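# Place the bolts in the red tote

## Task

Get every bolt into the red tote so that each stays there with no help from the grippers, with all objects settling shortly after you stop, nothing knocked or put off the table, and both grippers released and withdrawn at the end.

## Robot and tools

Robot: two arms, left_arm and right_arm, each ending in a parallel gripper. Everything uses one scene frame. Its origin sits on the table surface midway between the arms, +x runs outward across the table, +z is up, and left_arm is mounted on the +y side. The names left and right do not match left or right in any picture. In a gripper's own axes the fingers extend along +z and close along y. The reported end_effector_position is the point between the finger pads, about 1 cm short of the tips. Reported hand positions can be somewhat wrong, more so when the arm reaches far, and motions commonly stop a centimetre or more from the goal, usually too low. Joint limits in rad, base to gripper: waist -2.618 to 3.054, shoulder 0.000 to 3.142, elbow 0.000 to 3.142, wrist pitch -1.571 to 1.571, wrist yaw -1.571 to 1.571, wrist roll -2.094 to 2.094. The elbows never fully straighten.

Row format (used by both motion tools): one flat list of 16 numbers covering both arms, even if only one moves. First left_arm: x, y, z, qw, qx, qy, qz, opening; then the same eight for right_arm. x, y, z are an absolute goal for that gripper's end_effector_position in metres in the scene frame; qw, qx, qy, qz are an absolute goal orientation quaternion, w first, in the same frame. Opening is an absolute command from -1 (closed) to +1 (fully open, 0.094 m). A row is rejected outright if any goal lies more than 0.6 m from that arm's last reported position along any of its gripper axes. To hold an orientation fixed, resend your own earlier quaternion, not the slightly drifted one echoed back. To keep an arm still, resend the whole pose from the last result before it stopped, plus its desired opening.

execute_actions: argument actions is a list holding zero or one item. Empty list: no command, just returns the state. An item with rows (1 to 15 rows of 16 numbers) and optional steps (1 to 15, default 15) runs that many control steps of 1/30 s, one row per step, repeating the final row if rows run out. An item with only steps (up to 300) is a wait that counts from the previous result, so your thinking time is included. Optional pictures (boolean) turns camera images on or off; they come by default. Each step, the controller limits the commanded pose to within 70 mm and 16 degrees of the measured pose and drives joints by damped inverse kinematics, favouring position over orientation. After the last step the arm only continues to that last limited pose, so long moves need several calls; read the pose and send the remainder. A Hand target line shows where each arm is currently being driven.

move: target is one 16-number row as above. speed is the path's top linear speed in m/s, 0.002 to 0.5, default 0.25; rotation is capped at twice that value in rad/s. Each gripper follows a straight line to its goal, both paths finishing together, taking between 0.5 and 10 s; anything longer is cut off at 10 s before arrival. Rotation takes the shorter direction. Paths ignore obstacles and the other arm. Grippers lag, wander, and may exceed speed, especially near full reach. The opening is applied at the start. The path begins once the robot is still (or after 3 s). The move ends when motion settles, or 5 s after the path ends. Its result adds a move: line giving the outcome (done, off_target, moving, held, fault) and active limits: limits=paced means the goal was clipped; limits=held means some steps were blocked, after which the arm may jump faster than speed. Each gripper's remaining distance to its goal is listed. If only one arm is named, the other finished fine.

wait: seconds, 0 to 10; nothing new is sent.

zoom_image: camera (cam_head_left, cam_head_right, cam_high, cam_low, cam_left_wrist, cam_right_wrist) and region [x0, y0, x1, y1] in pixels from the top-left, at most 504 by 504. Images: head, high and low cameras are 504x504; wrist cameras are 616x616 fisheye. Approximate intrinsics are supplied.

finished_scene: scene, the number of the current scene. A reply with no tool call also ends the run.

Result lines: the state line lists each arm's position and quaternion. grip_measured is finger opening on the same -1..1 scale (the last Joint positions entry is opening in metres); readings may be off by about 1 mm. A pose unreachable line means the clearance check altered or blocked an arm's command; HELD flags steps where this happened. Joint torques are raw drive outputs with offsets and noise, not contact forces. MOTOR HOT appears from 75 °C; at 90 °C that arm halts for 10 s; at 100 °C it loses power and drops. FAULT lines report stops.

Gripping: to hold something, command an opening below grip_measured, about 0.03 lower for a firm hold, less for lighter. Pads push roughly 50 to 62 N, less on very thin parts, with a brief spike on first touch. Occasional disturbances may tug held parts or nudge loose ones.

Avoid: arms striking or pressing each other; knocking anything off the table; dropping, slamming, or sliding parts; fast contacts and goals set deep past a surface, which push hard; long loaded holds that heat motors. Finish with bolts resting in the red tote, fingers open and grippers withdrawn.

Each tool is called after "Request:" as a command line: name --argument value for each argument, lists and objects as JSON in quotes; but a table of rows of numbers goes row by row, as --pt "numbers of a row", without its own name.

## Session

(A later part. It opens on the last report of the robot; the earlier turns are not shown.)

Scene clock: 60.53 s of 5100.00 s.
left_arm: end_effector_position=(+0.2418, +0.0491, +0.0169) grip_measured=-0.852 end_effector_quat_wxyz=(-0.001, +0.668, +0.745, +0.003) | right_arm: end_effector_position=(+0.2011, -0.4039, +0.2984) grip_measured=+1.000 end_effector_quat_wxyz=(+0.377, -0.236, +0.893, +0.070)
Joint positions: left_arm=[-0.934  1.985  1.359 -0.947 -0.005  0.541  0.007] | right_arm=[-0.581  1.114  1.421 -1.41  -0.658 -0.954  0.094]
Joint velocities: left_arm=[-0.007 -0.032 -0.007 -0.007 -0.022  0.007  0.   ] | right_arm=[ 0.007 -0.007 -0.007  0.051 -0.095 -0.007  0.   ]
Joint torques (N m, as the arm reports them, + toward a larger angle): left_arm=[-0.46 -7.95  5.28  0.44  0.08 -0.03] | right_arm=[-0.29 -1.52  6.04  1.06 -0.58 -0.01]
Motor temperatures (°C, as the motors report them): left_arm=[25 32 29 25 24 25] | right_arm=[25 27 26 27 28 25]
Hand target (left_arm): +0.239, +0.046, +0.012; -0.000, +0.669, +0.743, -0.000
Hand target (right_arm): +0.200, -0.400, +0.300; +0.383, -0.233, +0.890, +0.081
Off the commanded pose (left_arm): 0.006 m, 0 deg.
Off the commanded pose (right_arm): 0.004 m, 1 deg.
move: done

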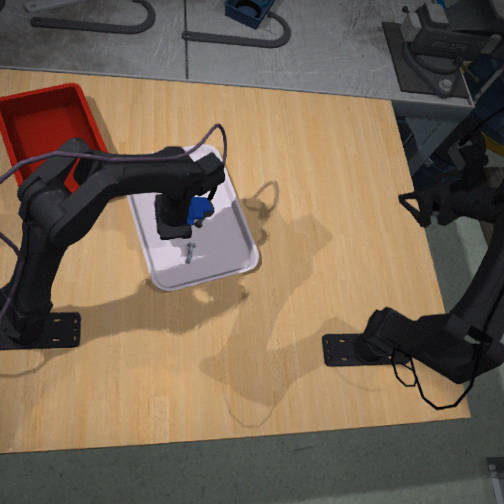

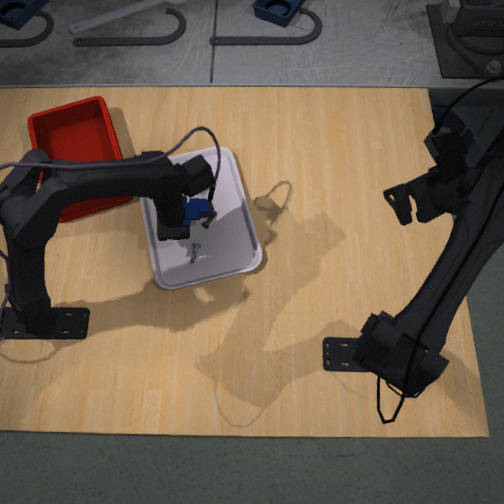

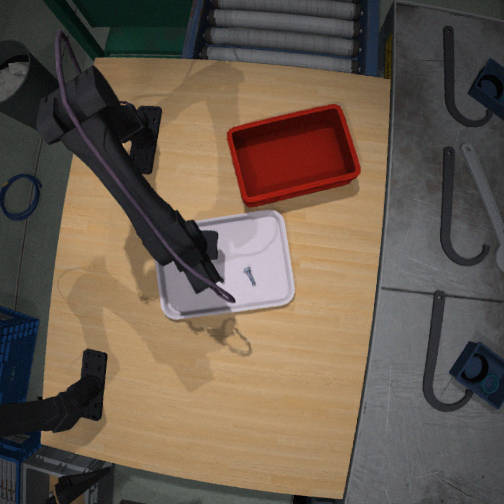

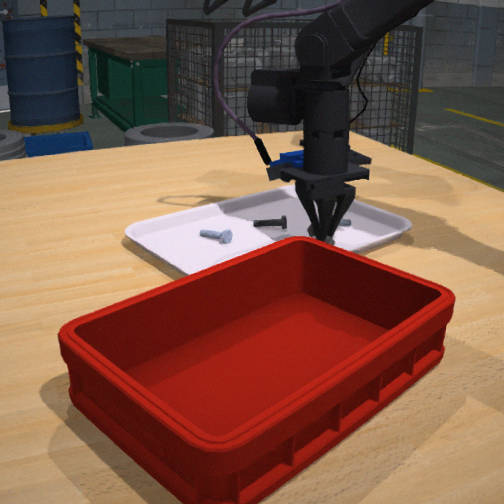

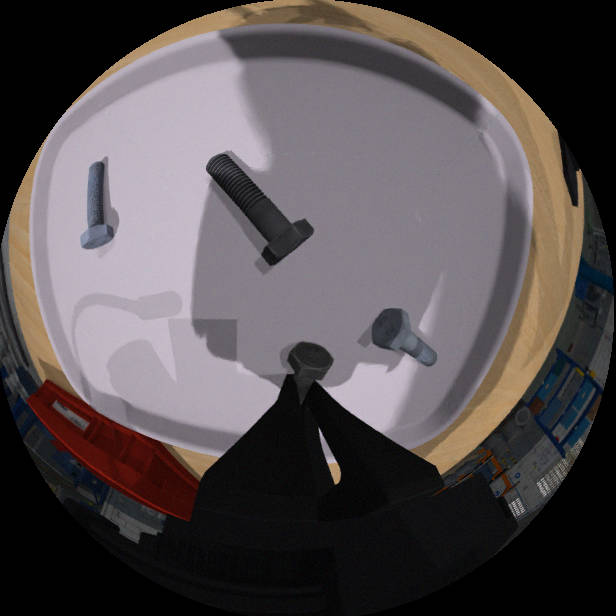

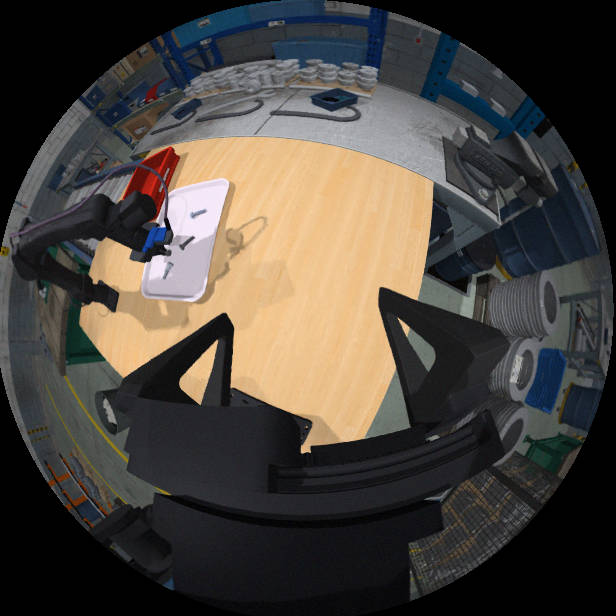

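Pinching the top edge; reopen and go lower.

Request:
move --target '[0.239,0.048,0.003,0,0.669,0.743,0,-0.5,0.2,-0.4,0.3,0.383,-0.233,0.89,0.081,1]' --speed 0.01

Request:
move --target '[0.239,0.048,0.003,0,0.669,0.743,0,-0.84,0.2,-0.4,0.3,0.383,-0.233,0.89,0.081,1]'

Scene clock: 68.67 s of 5100.00 s.
left_arm: end_effector_position=(+0.2415, +0.0494, +0.0158) grip_measured=-0.503 end_effector_quat_wxyz=(-0.001, +0.668, +0.745, +0.002) | right_arm: end_effector_position=(+0.2011, -0.4039, +0.2984) grip_measured=+1.000 end_effector_quat_wxyz=(+0.377, -0.236, +0.893, +0.070)
Joint positions: left_arm=[-0.934  1.985  1.354 -0.942 -0.004  0.541  0.023] | right_arm=[-0.581  1.114  1.421 -1.41  -0.658 -0.954  0.094]
Joint velocities: left_arm=[-0.012  0.007  0.007 -0.081  0.051 -0.081  0.   ] | right_arm=[-0.002  0.012 -0.002 -0.037 -0.007 -0.022  0.   ]
Joint torques (N m, as the arm reports them, + toward a larger angle): left_arm=[-0.42 -7.27  2.9   0.81  0.06 -0.01] | right_arm=[-0.31 -1.57  5.99  1.08 -0.62  0.01]
Motor temperatures (°C, as the motors report them): left_arm=[25 31 29 25 24 25] | right_arm=[25 27 26 27 28 25]
Hand target (left_arm): +0.239, +0.048, +0.003; -0.001, +0.669, +0.743, +0.000
Hand target (right_arm): +0.200, -0.400, +0.300; +0.383, -0.233, +0.890, +0.081
Off the commanded pose (left_arm): 0.013 m, 0 deg.
Off the commanded pose (right_arm): 0.004 m, 1 deg.
After step 90, 3.50 s passed at rest.
move: off_target (left_arm)

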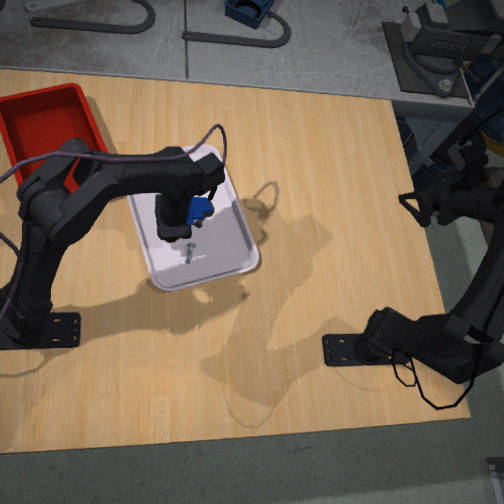

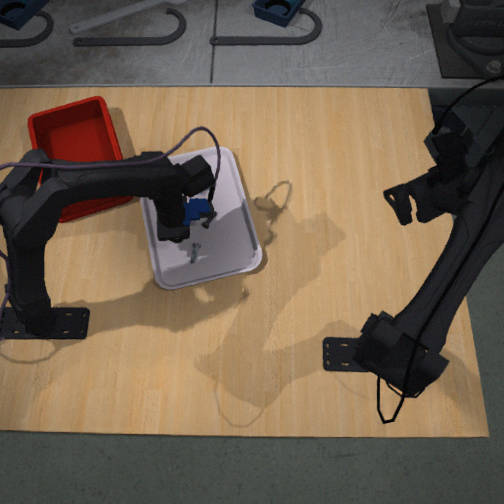

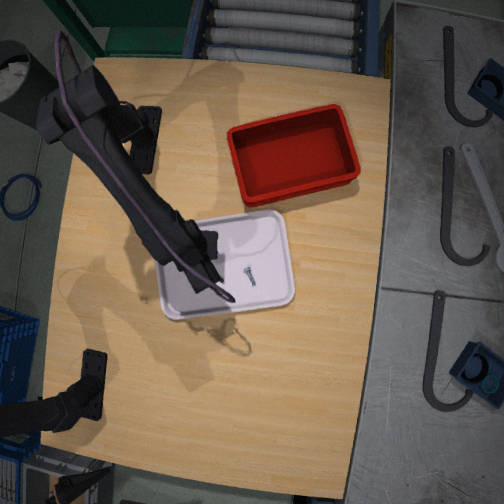

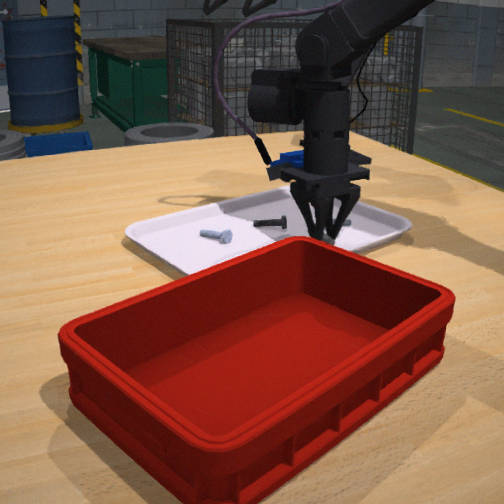

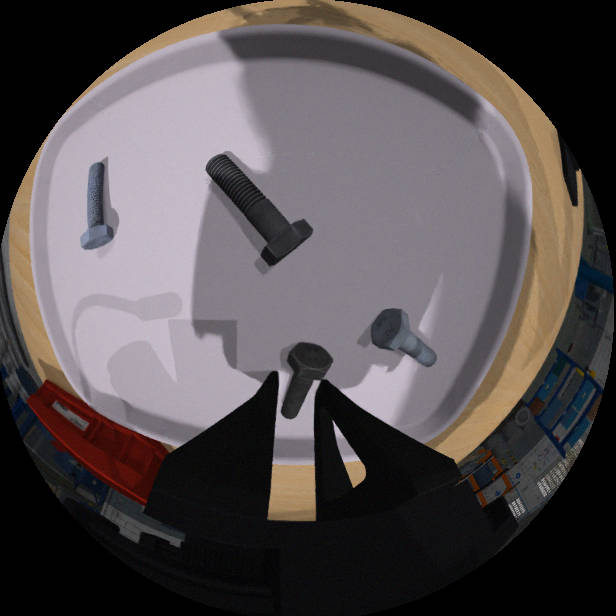

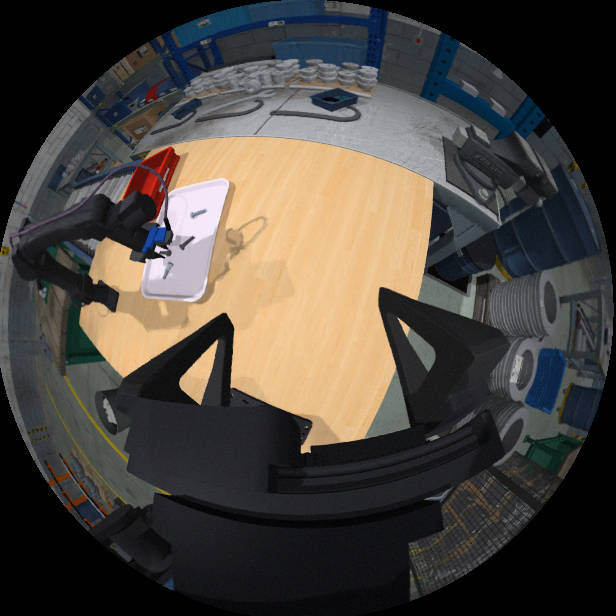

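Scene clock: 69.37 s of 5100.00 s.
left_arm: end_effector_position=(+0.2436, +0.0494, +0.0158) grip_measured=-0.829 end_effector_quat_wxyz=(+0.002, +0.667, +0.745, +0.006) | right_arm: end_effector_position=(+0.2011, -0.4039, +0.2984) grip_measured=+1.000 end_effector_quat_wxyz=(+0.377, -0.236, +0.893, +0.070)
Joint positions: left_arm=[-0.933  1.985  1.354 -0.938 -0.012  0.541  0.008] | right_arm=[-0.581  1.114  1.421 -1.41  -0.658 -0.954  0.094]
Joint velocities: left_arm=[ 0.002 -0.002  0.002  0.022 -0.007 -0.037  0.   ] | right_arm=[-0.007 -0.007  0.007 -0.037  0.007  0.007  0.   ]
Joint torques (N m, as the arm reports them, + toward a larger angle): left_arm=[-0.33 -7.37  3.07  0.76  0.11 -0.04] | right_arm=[-0.28 -1.52  5.99  1.06 -0.6   0.01]
Motor temperatures (°C, as the motors report them): left_arm=[25 31 29 25 24 25] | right_arm=[25 27 26 27 28 25]
Hand target (left_arm): +0.239, +0.048, +0.003; -0.001, +0.669, +0.743, -0.000
Hand target (right_arm): +0.200, -0.400, +0.300; +0.383, -0.233, +0.890, +0.081
Off the commanded pose (left_arm): 0.014 m, 1 deg.
Off the commanded pose (right_arm): 0.004 m, 1 deg.
move: off_target (left_arm)

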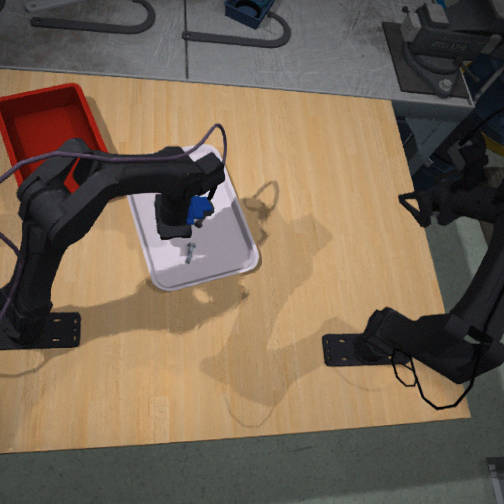

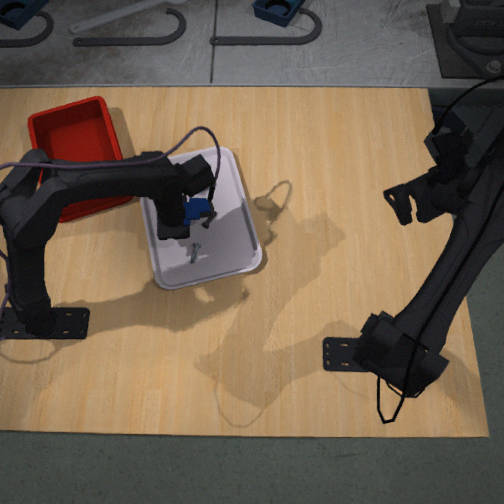

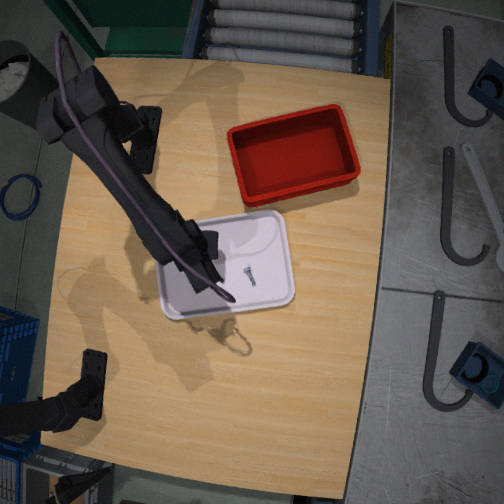

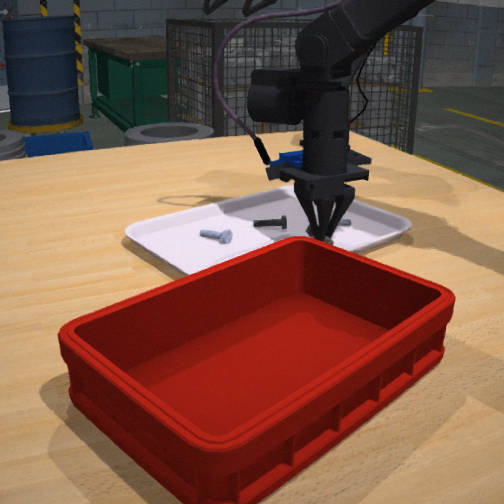

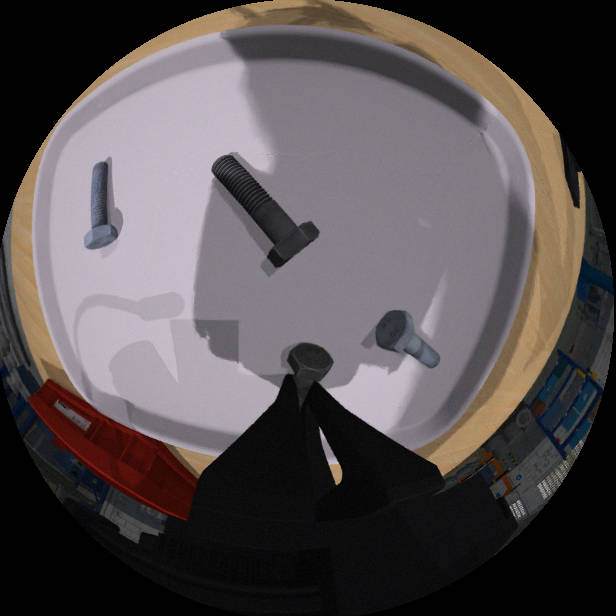

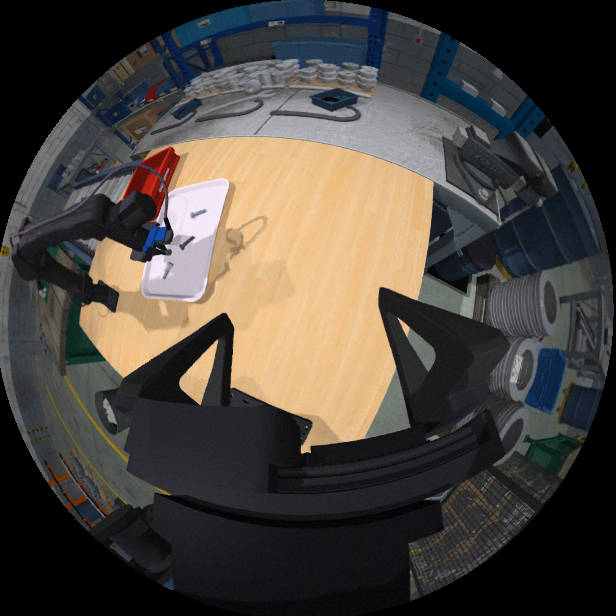

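Request:
move --target '[0.25,0.07,0.16,0,0.669,0.743,0,-0.88,0.2,-0.4,0.3,0.383,-0.233,0.89,0.081,1]'

Request:
move --target '[0.42,0.32,0.16,0,0.669,0.743,0,-0.88,0.2,-0.4,0.3,0.383,-0.233,0.89,0.081,1]'

Scene clock: 76.77 s of 5100.00 s.
left_arm: end_effector_position=(+0.2479, +0.0712, +0.1493) grip_measured=-0.857 end_effector_quat_wxyz=(-0.009, +0.671, +0.742, +0.008) | right_arm: end_effector_position=(+0.2011, -0.4038, +0.2985) grip_measured=+1.000 end_effector_quat_wxyz=(+0.377, -0.236, +0.893, +0.070)
Joint positions: left_arm=[-0.885  1.88   1.749 -1.461 -0.014  0.598  0.007] | right_arm=[-0.581  1.114  1.421 -1.41  -0.659 -0.954  0.094]
Joint velocities: left_arm=[-0.007 -0.022 -0.002  0.022 -0.037 -0.022 -0.   ] | right_arm=[-0.007  0.007  0.007 -0.037 -0.007  0.007  0.   ]
Joint torques (N m, as the arm reports them, + toward a larger angle): left_arm=[ 0.59 -8.71  8.95  0.02  0.11  0.11] | right_arm=[-0.3  -1.54  5.99  1.08 -0.58  0.  ]
Motor temperatures (°C, as the motors report them): left_arm=[25 31 29 25 24 25] | right_arm=[25 27 26 27 28 25]
Hand target (left_arm): +0.249, +0.071, +0.160; +0.000, +0.669, +0.743, +0.001
Hand target (right_arm): +0.200, -0.400, +0.300; +0.383, -0.233, +0.890, +0.081
Off the commanded pose (left_arm): 0.011 m, 1 deg.
Off the commanded pose (right_arm): 0.004 m, 1 deg.
After step 90, 3.07 s passed at rest.
move: off_target (left_arm)

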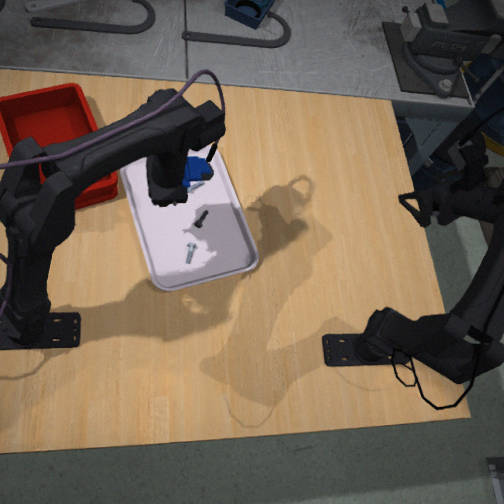

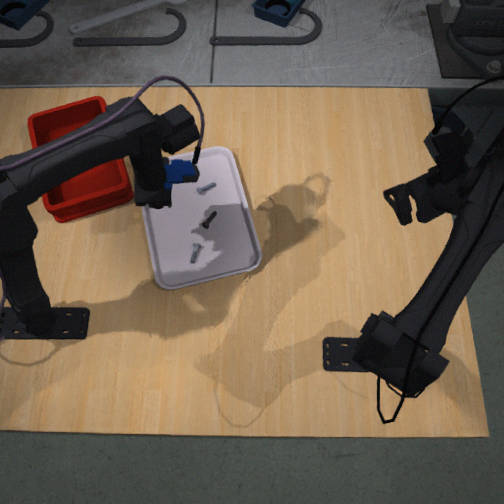

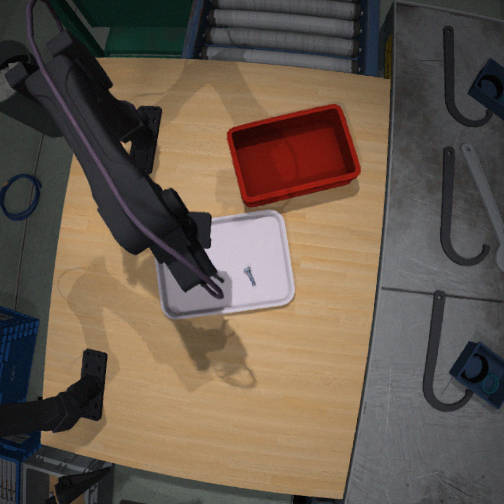

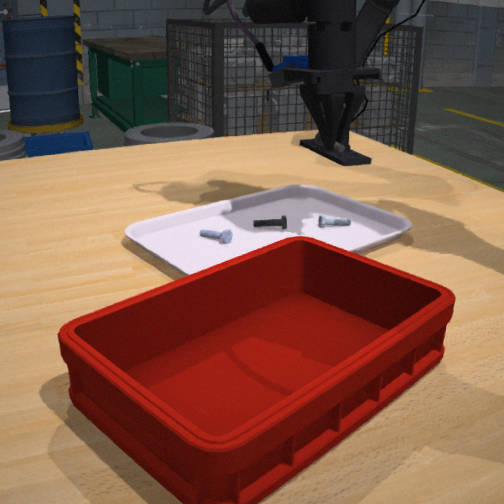

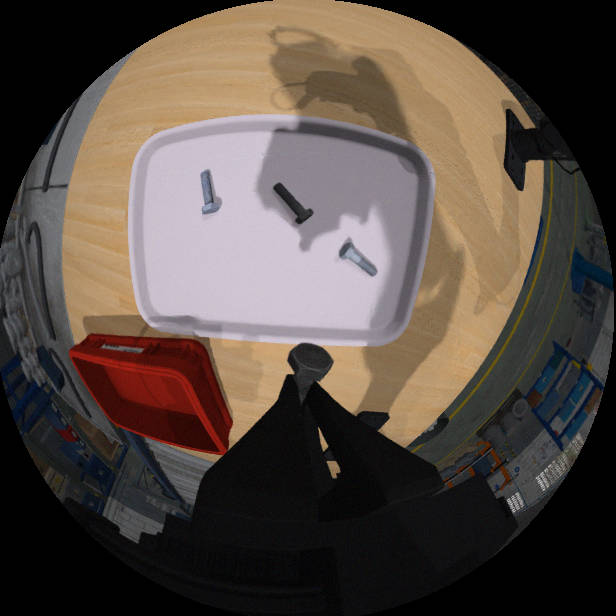

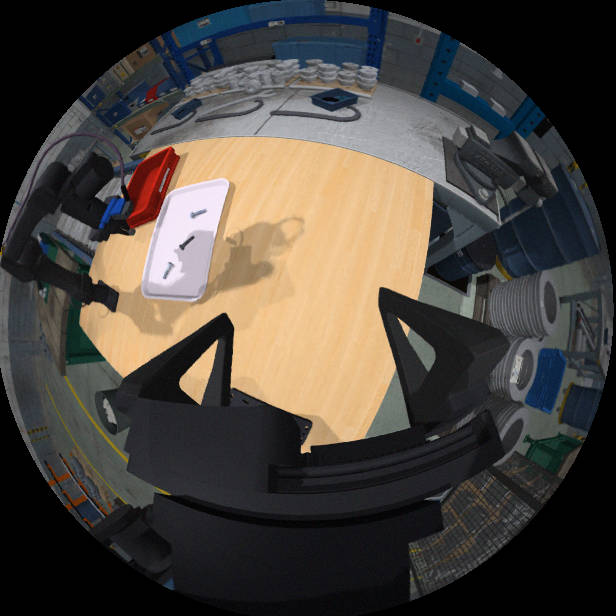

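Scene clock: 78.63 s of 5100.00 s.
left_arm: end_effector_position=(+0.4183, +0.3278, +0.1533) grip_measured=-0.857 end_effector_quat_wxyz=(-0.007, +0.664, +0.748, +0.010) | right_arm: end_effector_position=(+0.2011, -0.4039, +0.2984) grip_measured=+1.000 end_effector_quat_wxyz=(+0.377, -0.236, +0.893, +0.070)
Joint positions: left_arm=[-0.042  2.078  2.047 -1.538 -0.024  1.424  0.007] | right_arm=[-0.581  1.114  1.421 -1.41  -0.658 -0.954  0.094]
Joint velocities: left_arm=[-0.007 -0.022 -0.002 -0.022 -0.007  0.007  0.   ] | right_arm=[ 0.012 -0.007  0.002 -0.007 -0.095 -0.037  0.   ]
Joint torques (N m, as the arm reports them, + toward a larger angle): left_arm=[-0.41 -9.46  9.1   0.    0.    0.09] | right_arm=[-0.26 -1.58  5.98  1.09 -0.59 -0.01]
Motor temperatures (°C, as the motors report them): left_arm=[25 32 29 25 24 25] | right_arm=[25 27 26 27 28 25]
Hand target (left_arm): +0.419, +0.324, +0.160; -0.002, +0.669, +0.743, +0.010
Hand target (right_arm): +0.200, -0.400, +0.300; +0.383, -0.233, +0.890, +0.081
Off the commanded pose (left_arm): 0.010 m, 2 deg.
Off the commanded pose (right_arm): 0.004 m, 1 deg.
joint sent to its limit (left arm) — the command would take joint 4 (wrist pitch) past its lower limit, so that joint was sent only as far as its limit.
move: done

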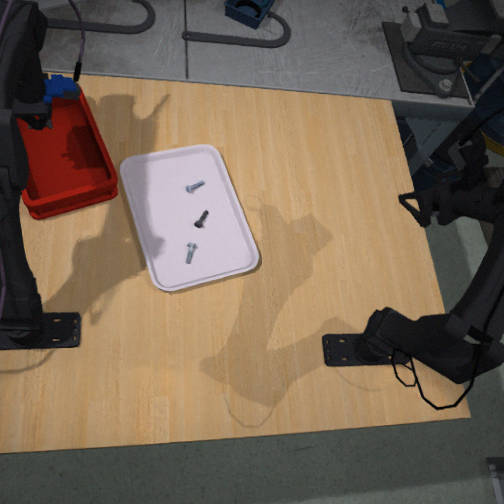

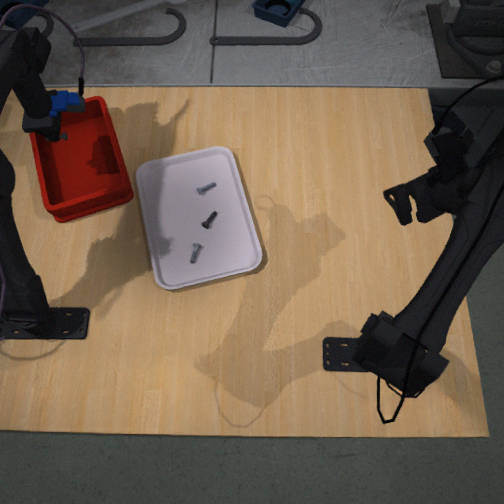

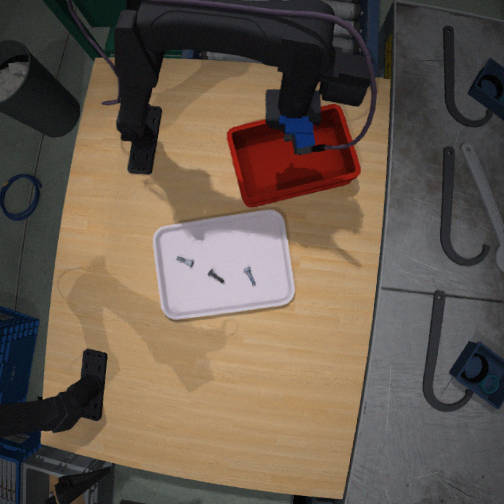

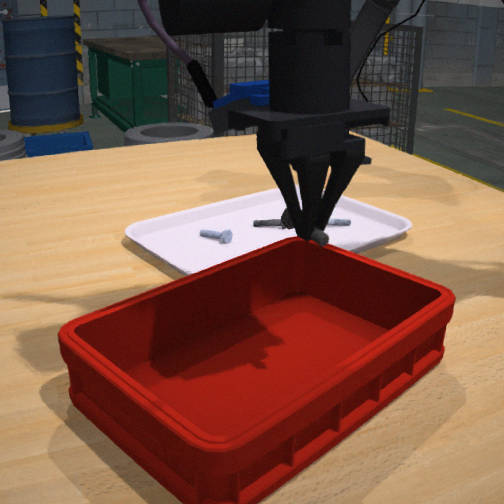

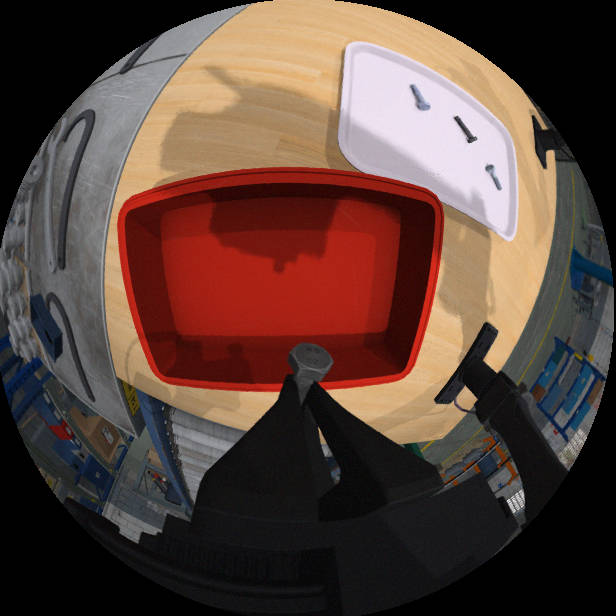

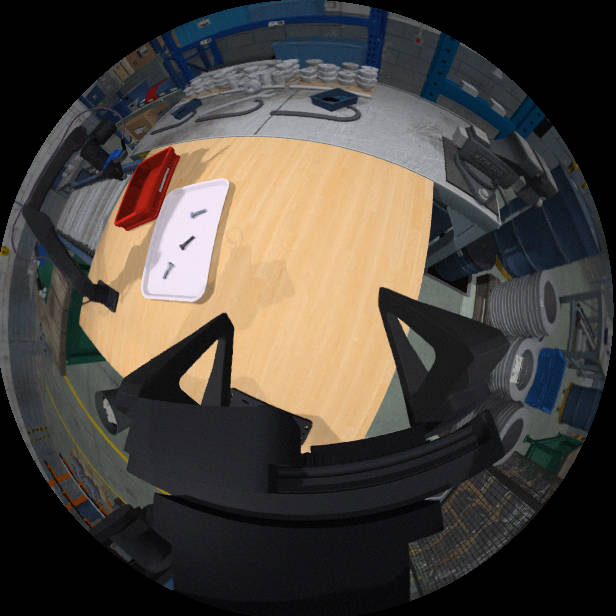

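Request:
move --target '[0.45,0.31,0.04,0,0.669,0.743,0,-0.88,0.2,-0.4,0.3,0.383,-0.233,0.89,0.081,1]' --speed 0.12

Scene clock: 83.87 s of 5100.00 s.
left_arm: end_effector_position=(+0.4486, +0.3175, +0.0388) grip_measured=-0.857 end_effector_quat_wxyz=(-0.011, +0.667, +0.745, +0.000) | right_arm: end_effector_position=(+0.2011, -0.4039, +0.2984) grip_measured=+1.000 end_effector_quat_wxyz=(+0.377, -0.236, +0.893, +0.070)
Joint positions: left_arm=[-0.059  2.227  1.826 -1.185 -0.014  1.414  0.007] | right_arm=[-0.581  1.114  1.421 -1.41  -0.658 -0.954  0.094]
Joint velocities: left_arm=[-0.017 -0.022  0.007  0.081 -0.066 -0.022 -0.   ] | right_arm=[-0.002 -0.002  0.012  0.051 -0.051  0.022  0.   ]
Joint torques (N m, as the arm reports them, + toward a larger angle): left_arm=[ -0.71 -10.72   5.93   0.31   0.09  -0.06] | right_arm=[-0.28 -1.53  6.01  1.08 -0.61  0.01]
Motor temperatures (°C, as the motors report them): left_arm=[25 32 30 25 24 25] | right_arm=[25 27 26 27 28 25]
Hand target (left_arm): +0.451, +0.310, +0.040; +0.000, +0.669, +0.743, -0.000
Hand target (right_arm): +0.200, -0.400, +0.300; +0.383, -0.233, +0.890, +0.081
Off the commanded pose (left_arm): 0.008 m, 1 deg.
Off the commanded pose (right_arm): 0.004 m, 1 deg.
After step 90, 0.70 s passed at rest.
move: done

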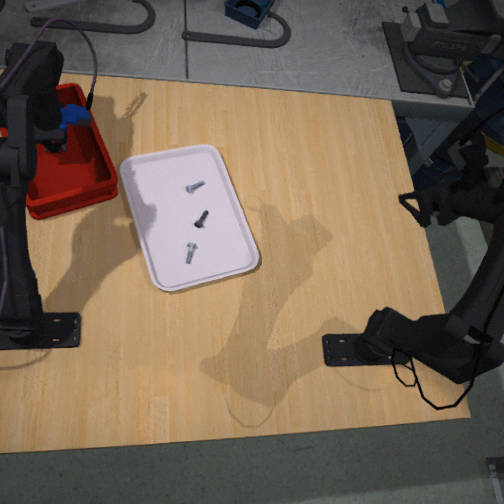

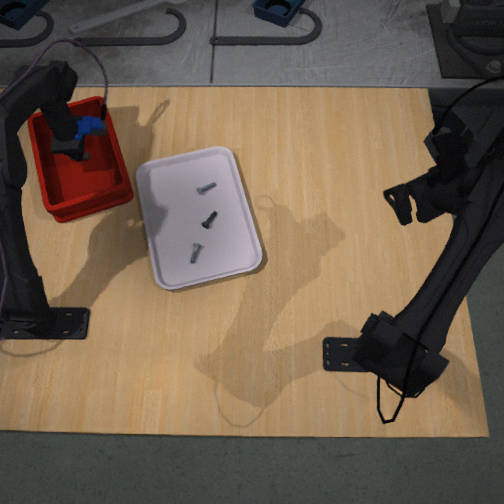

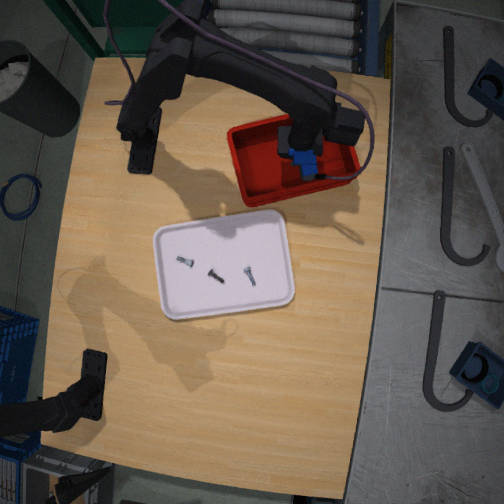

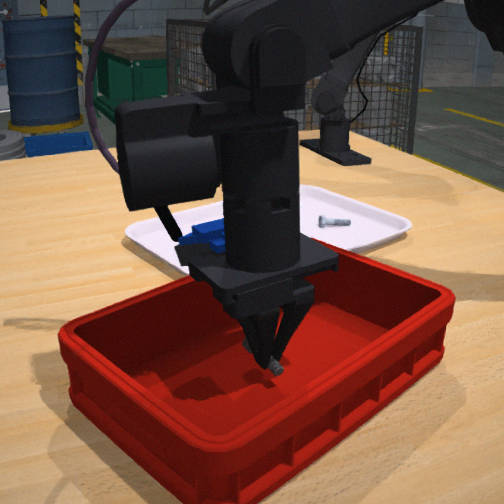

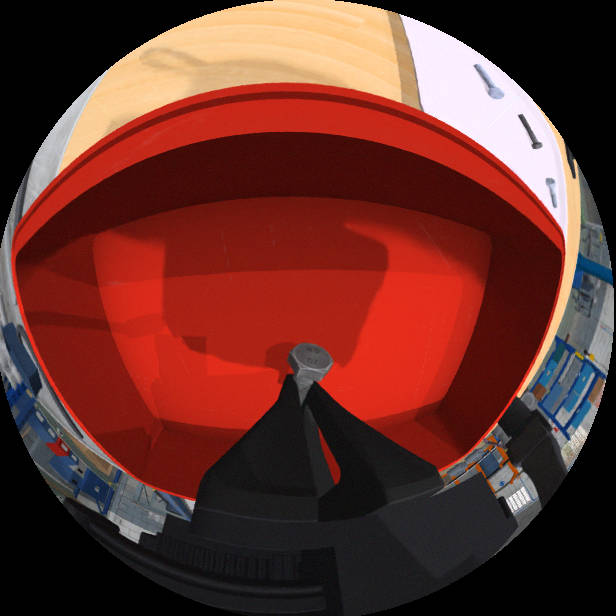

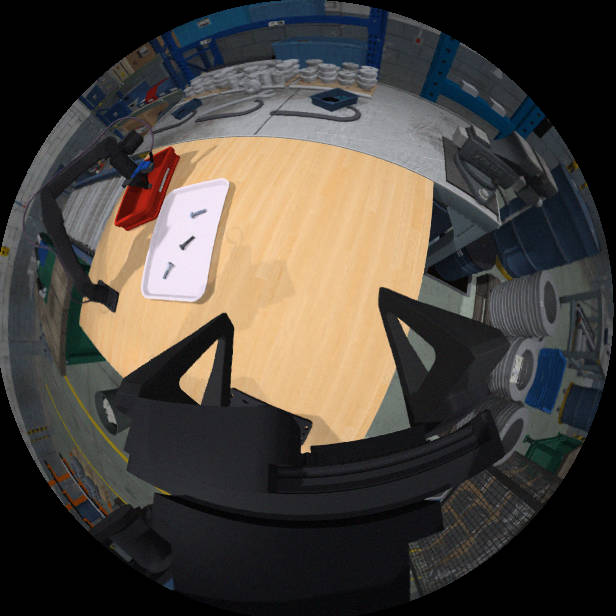

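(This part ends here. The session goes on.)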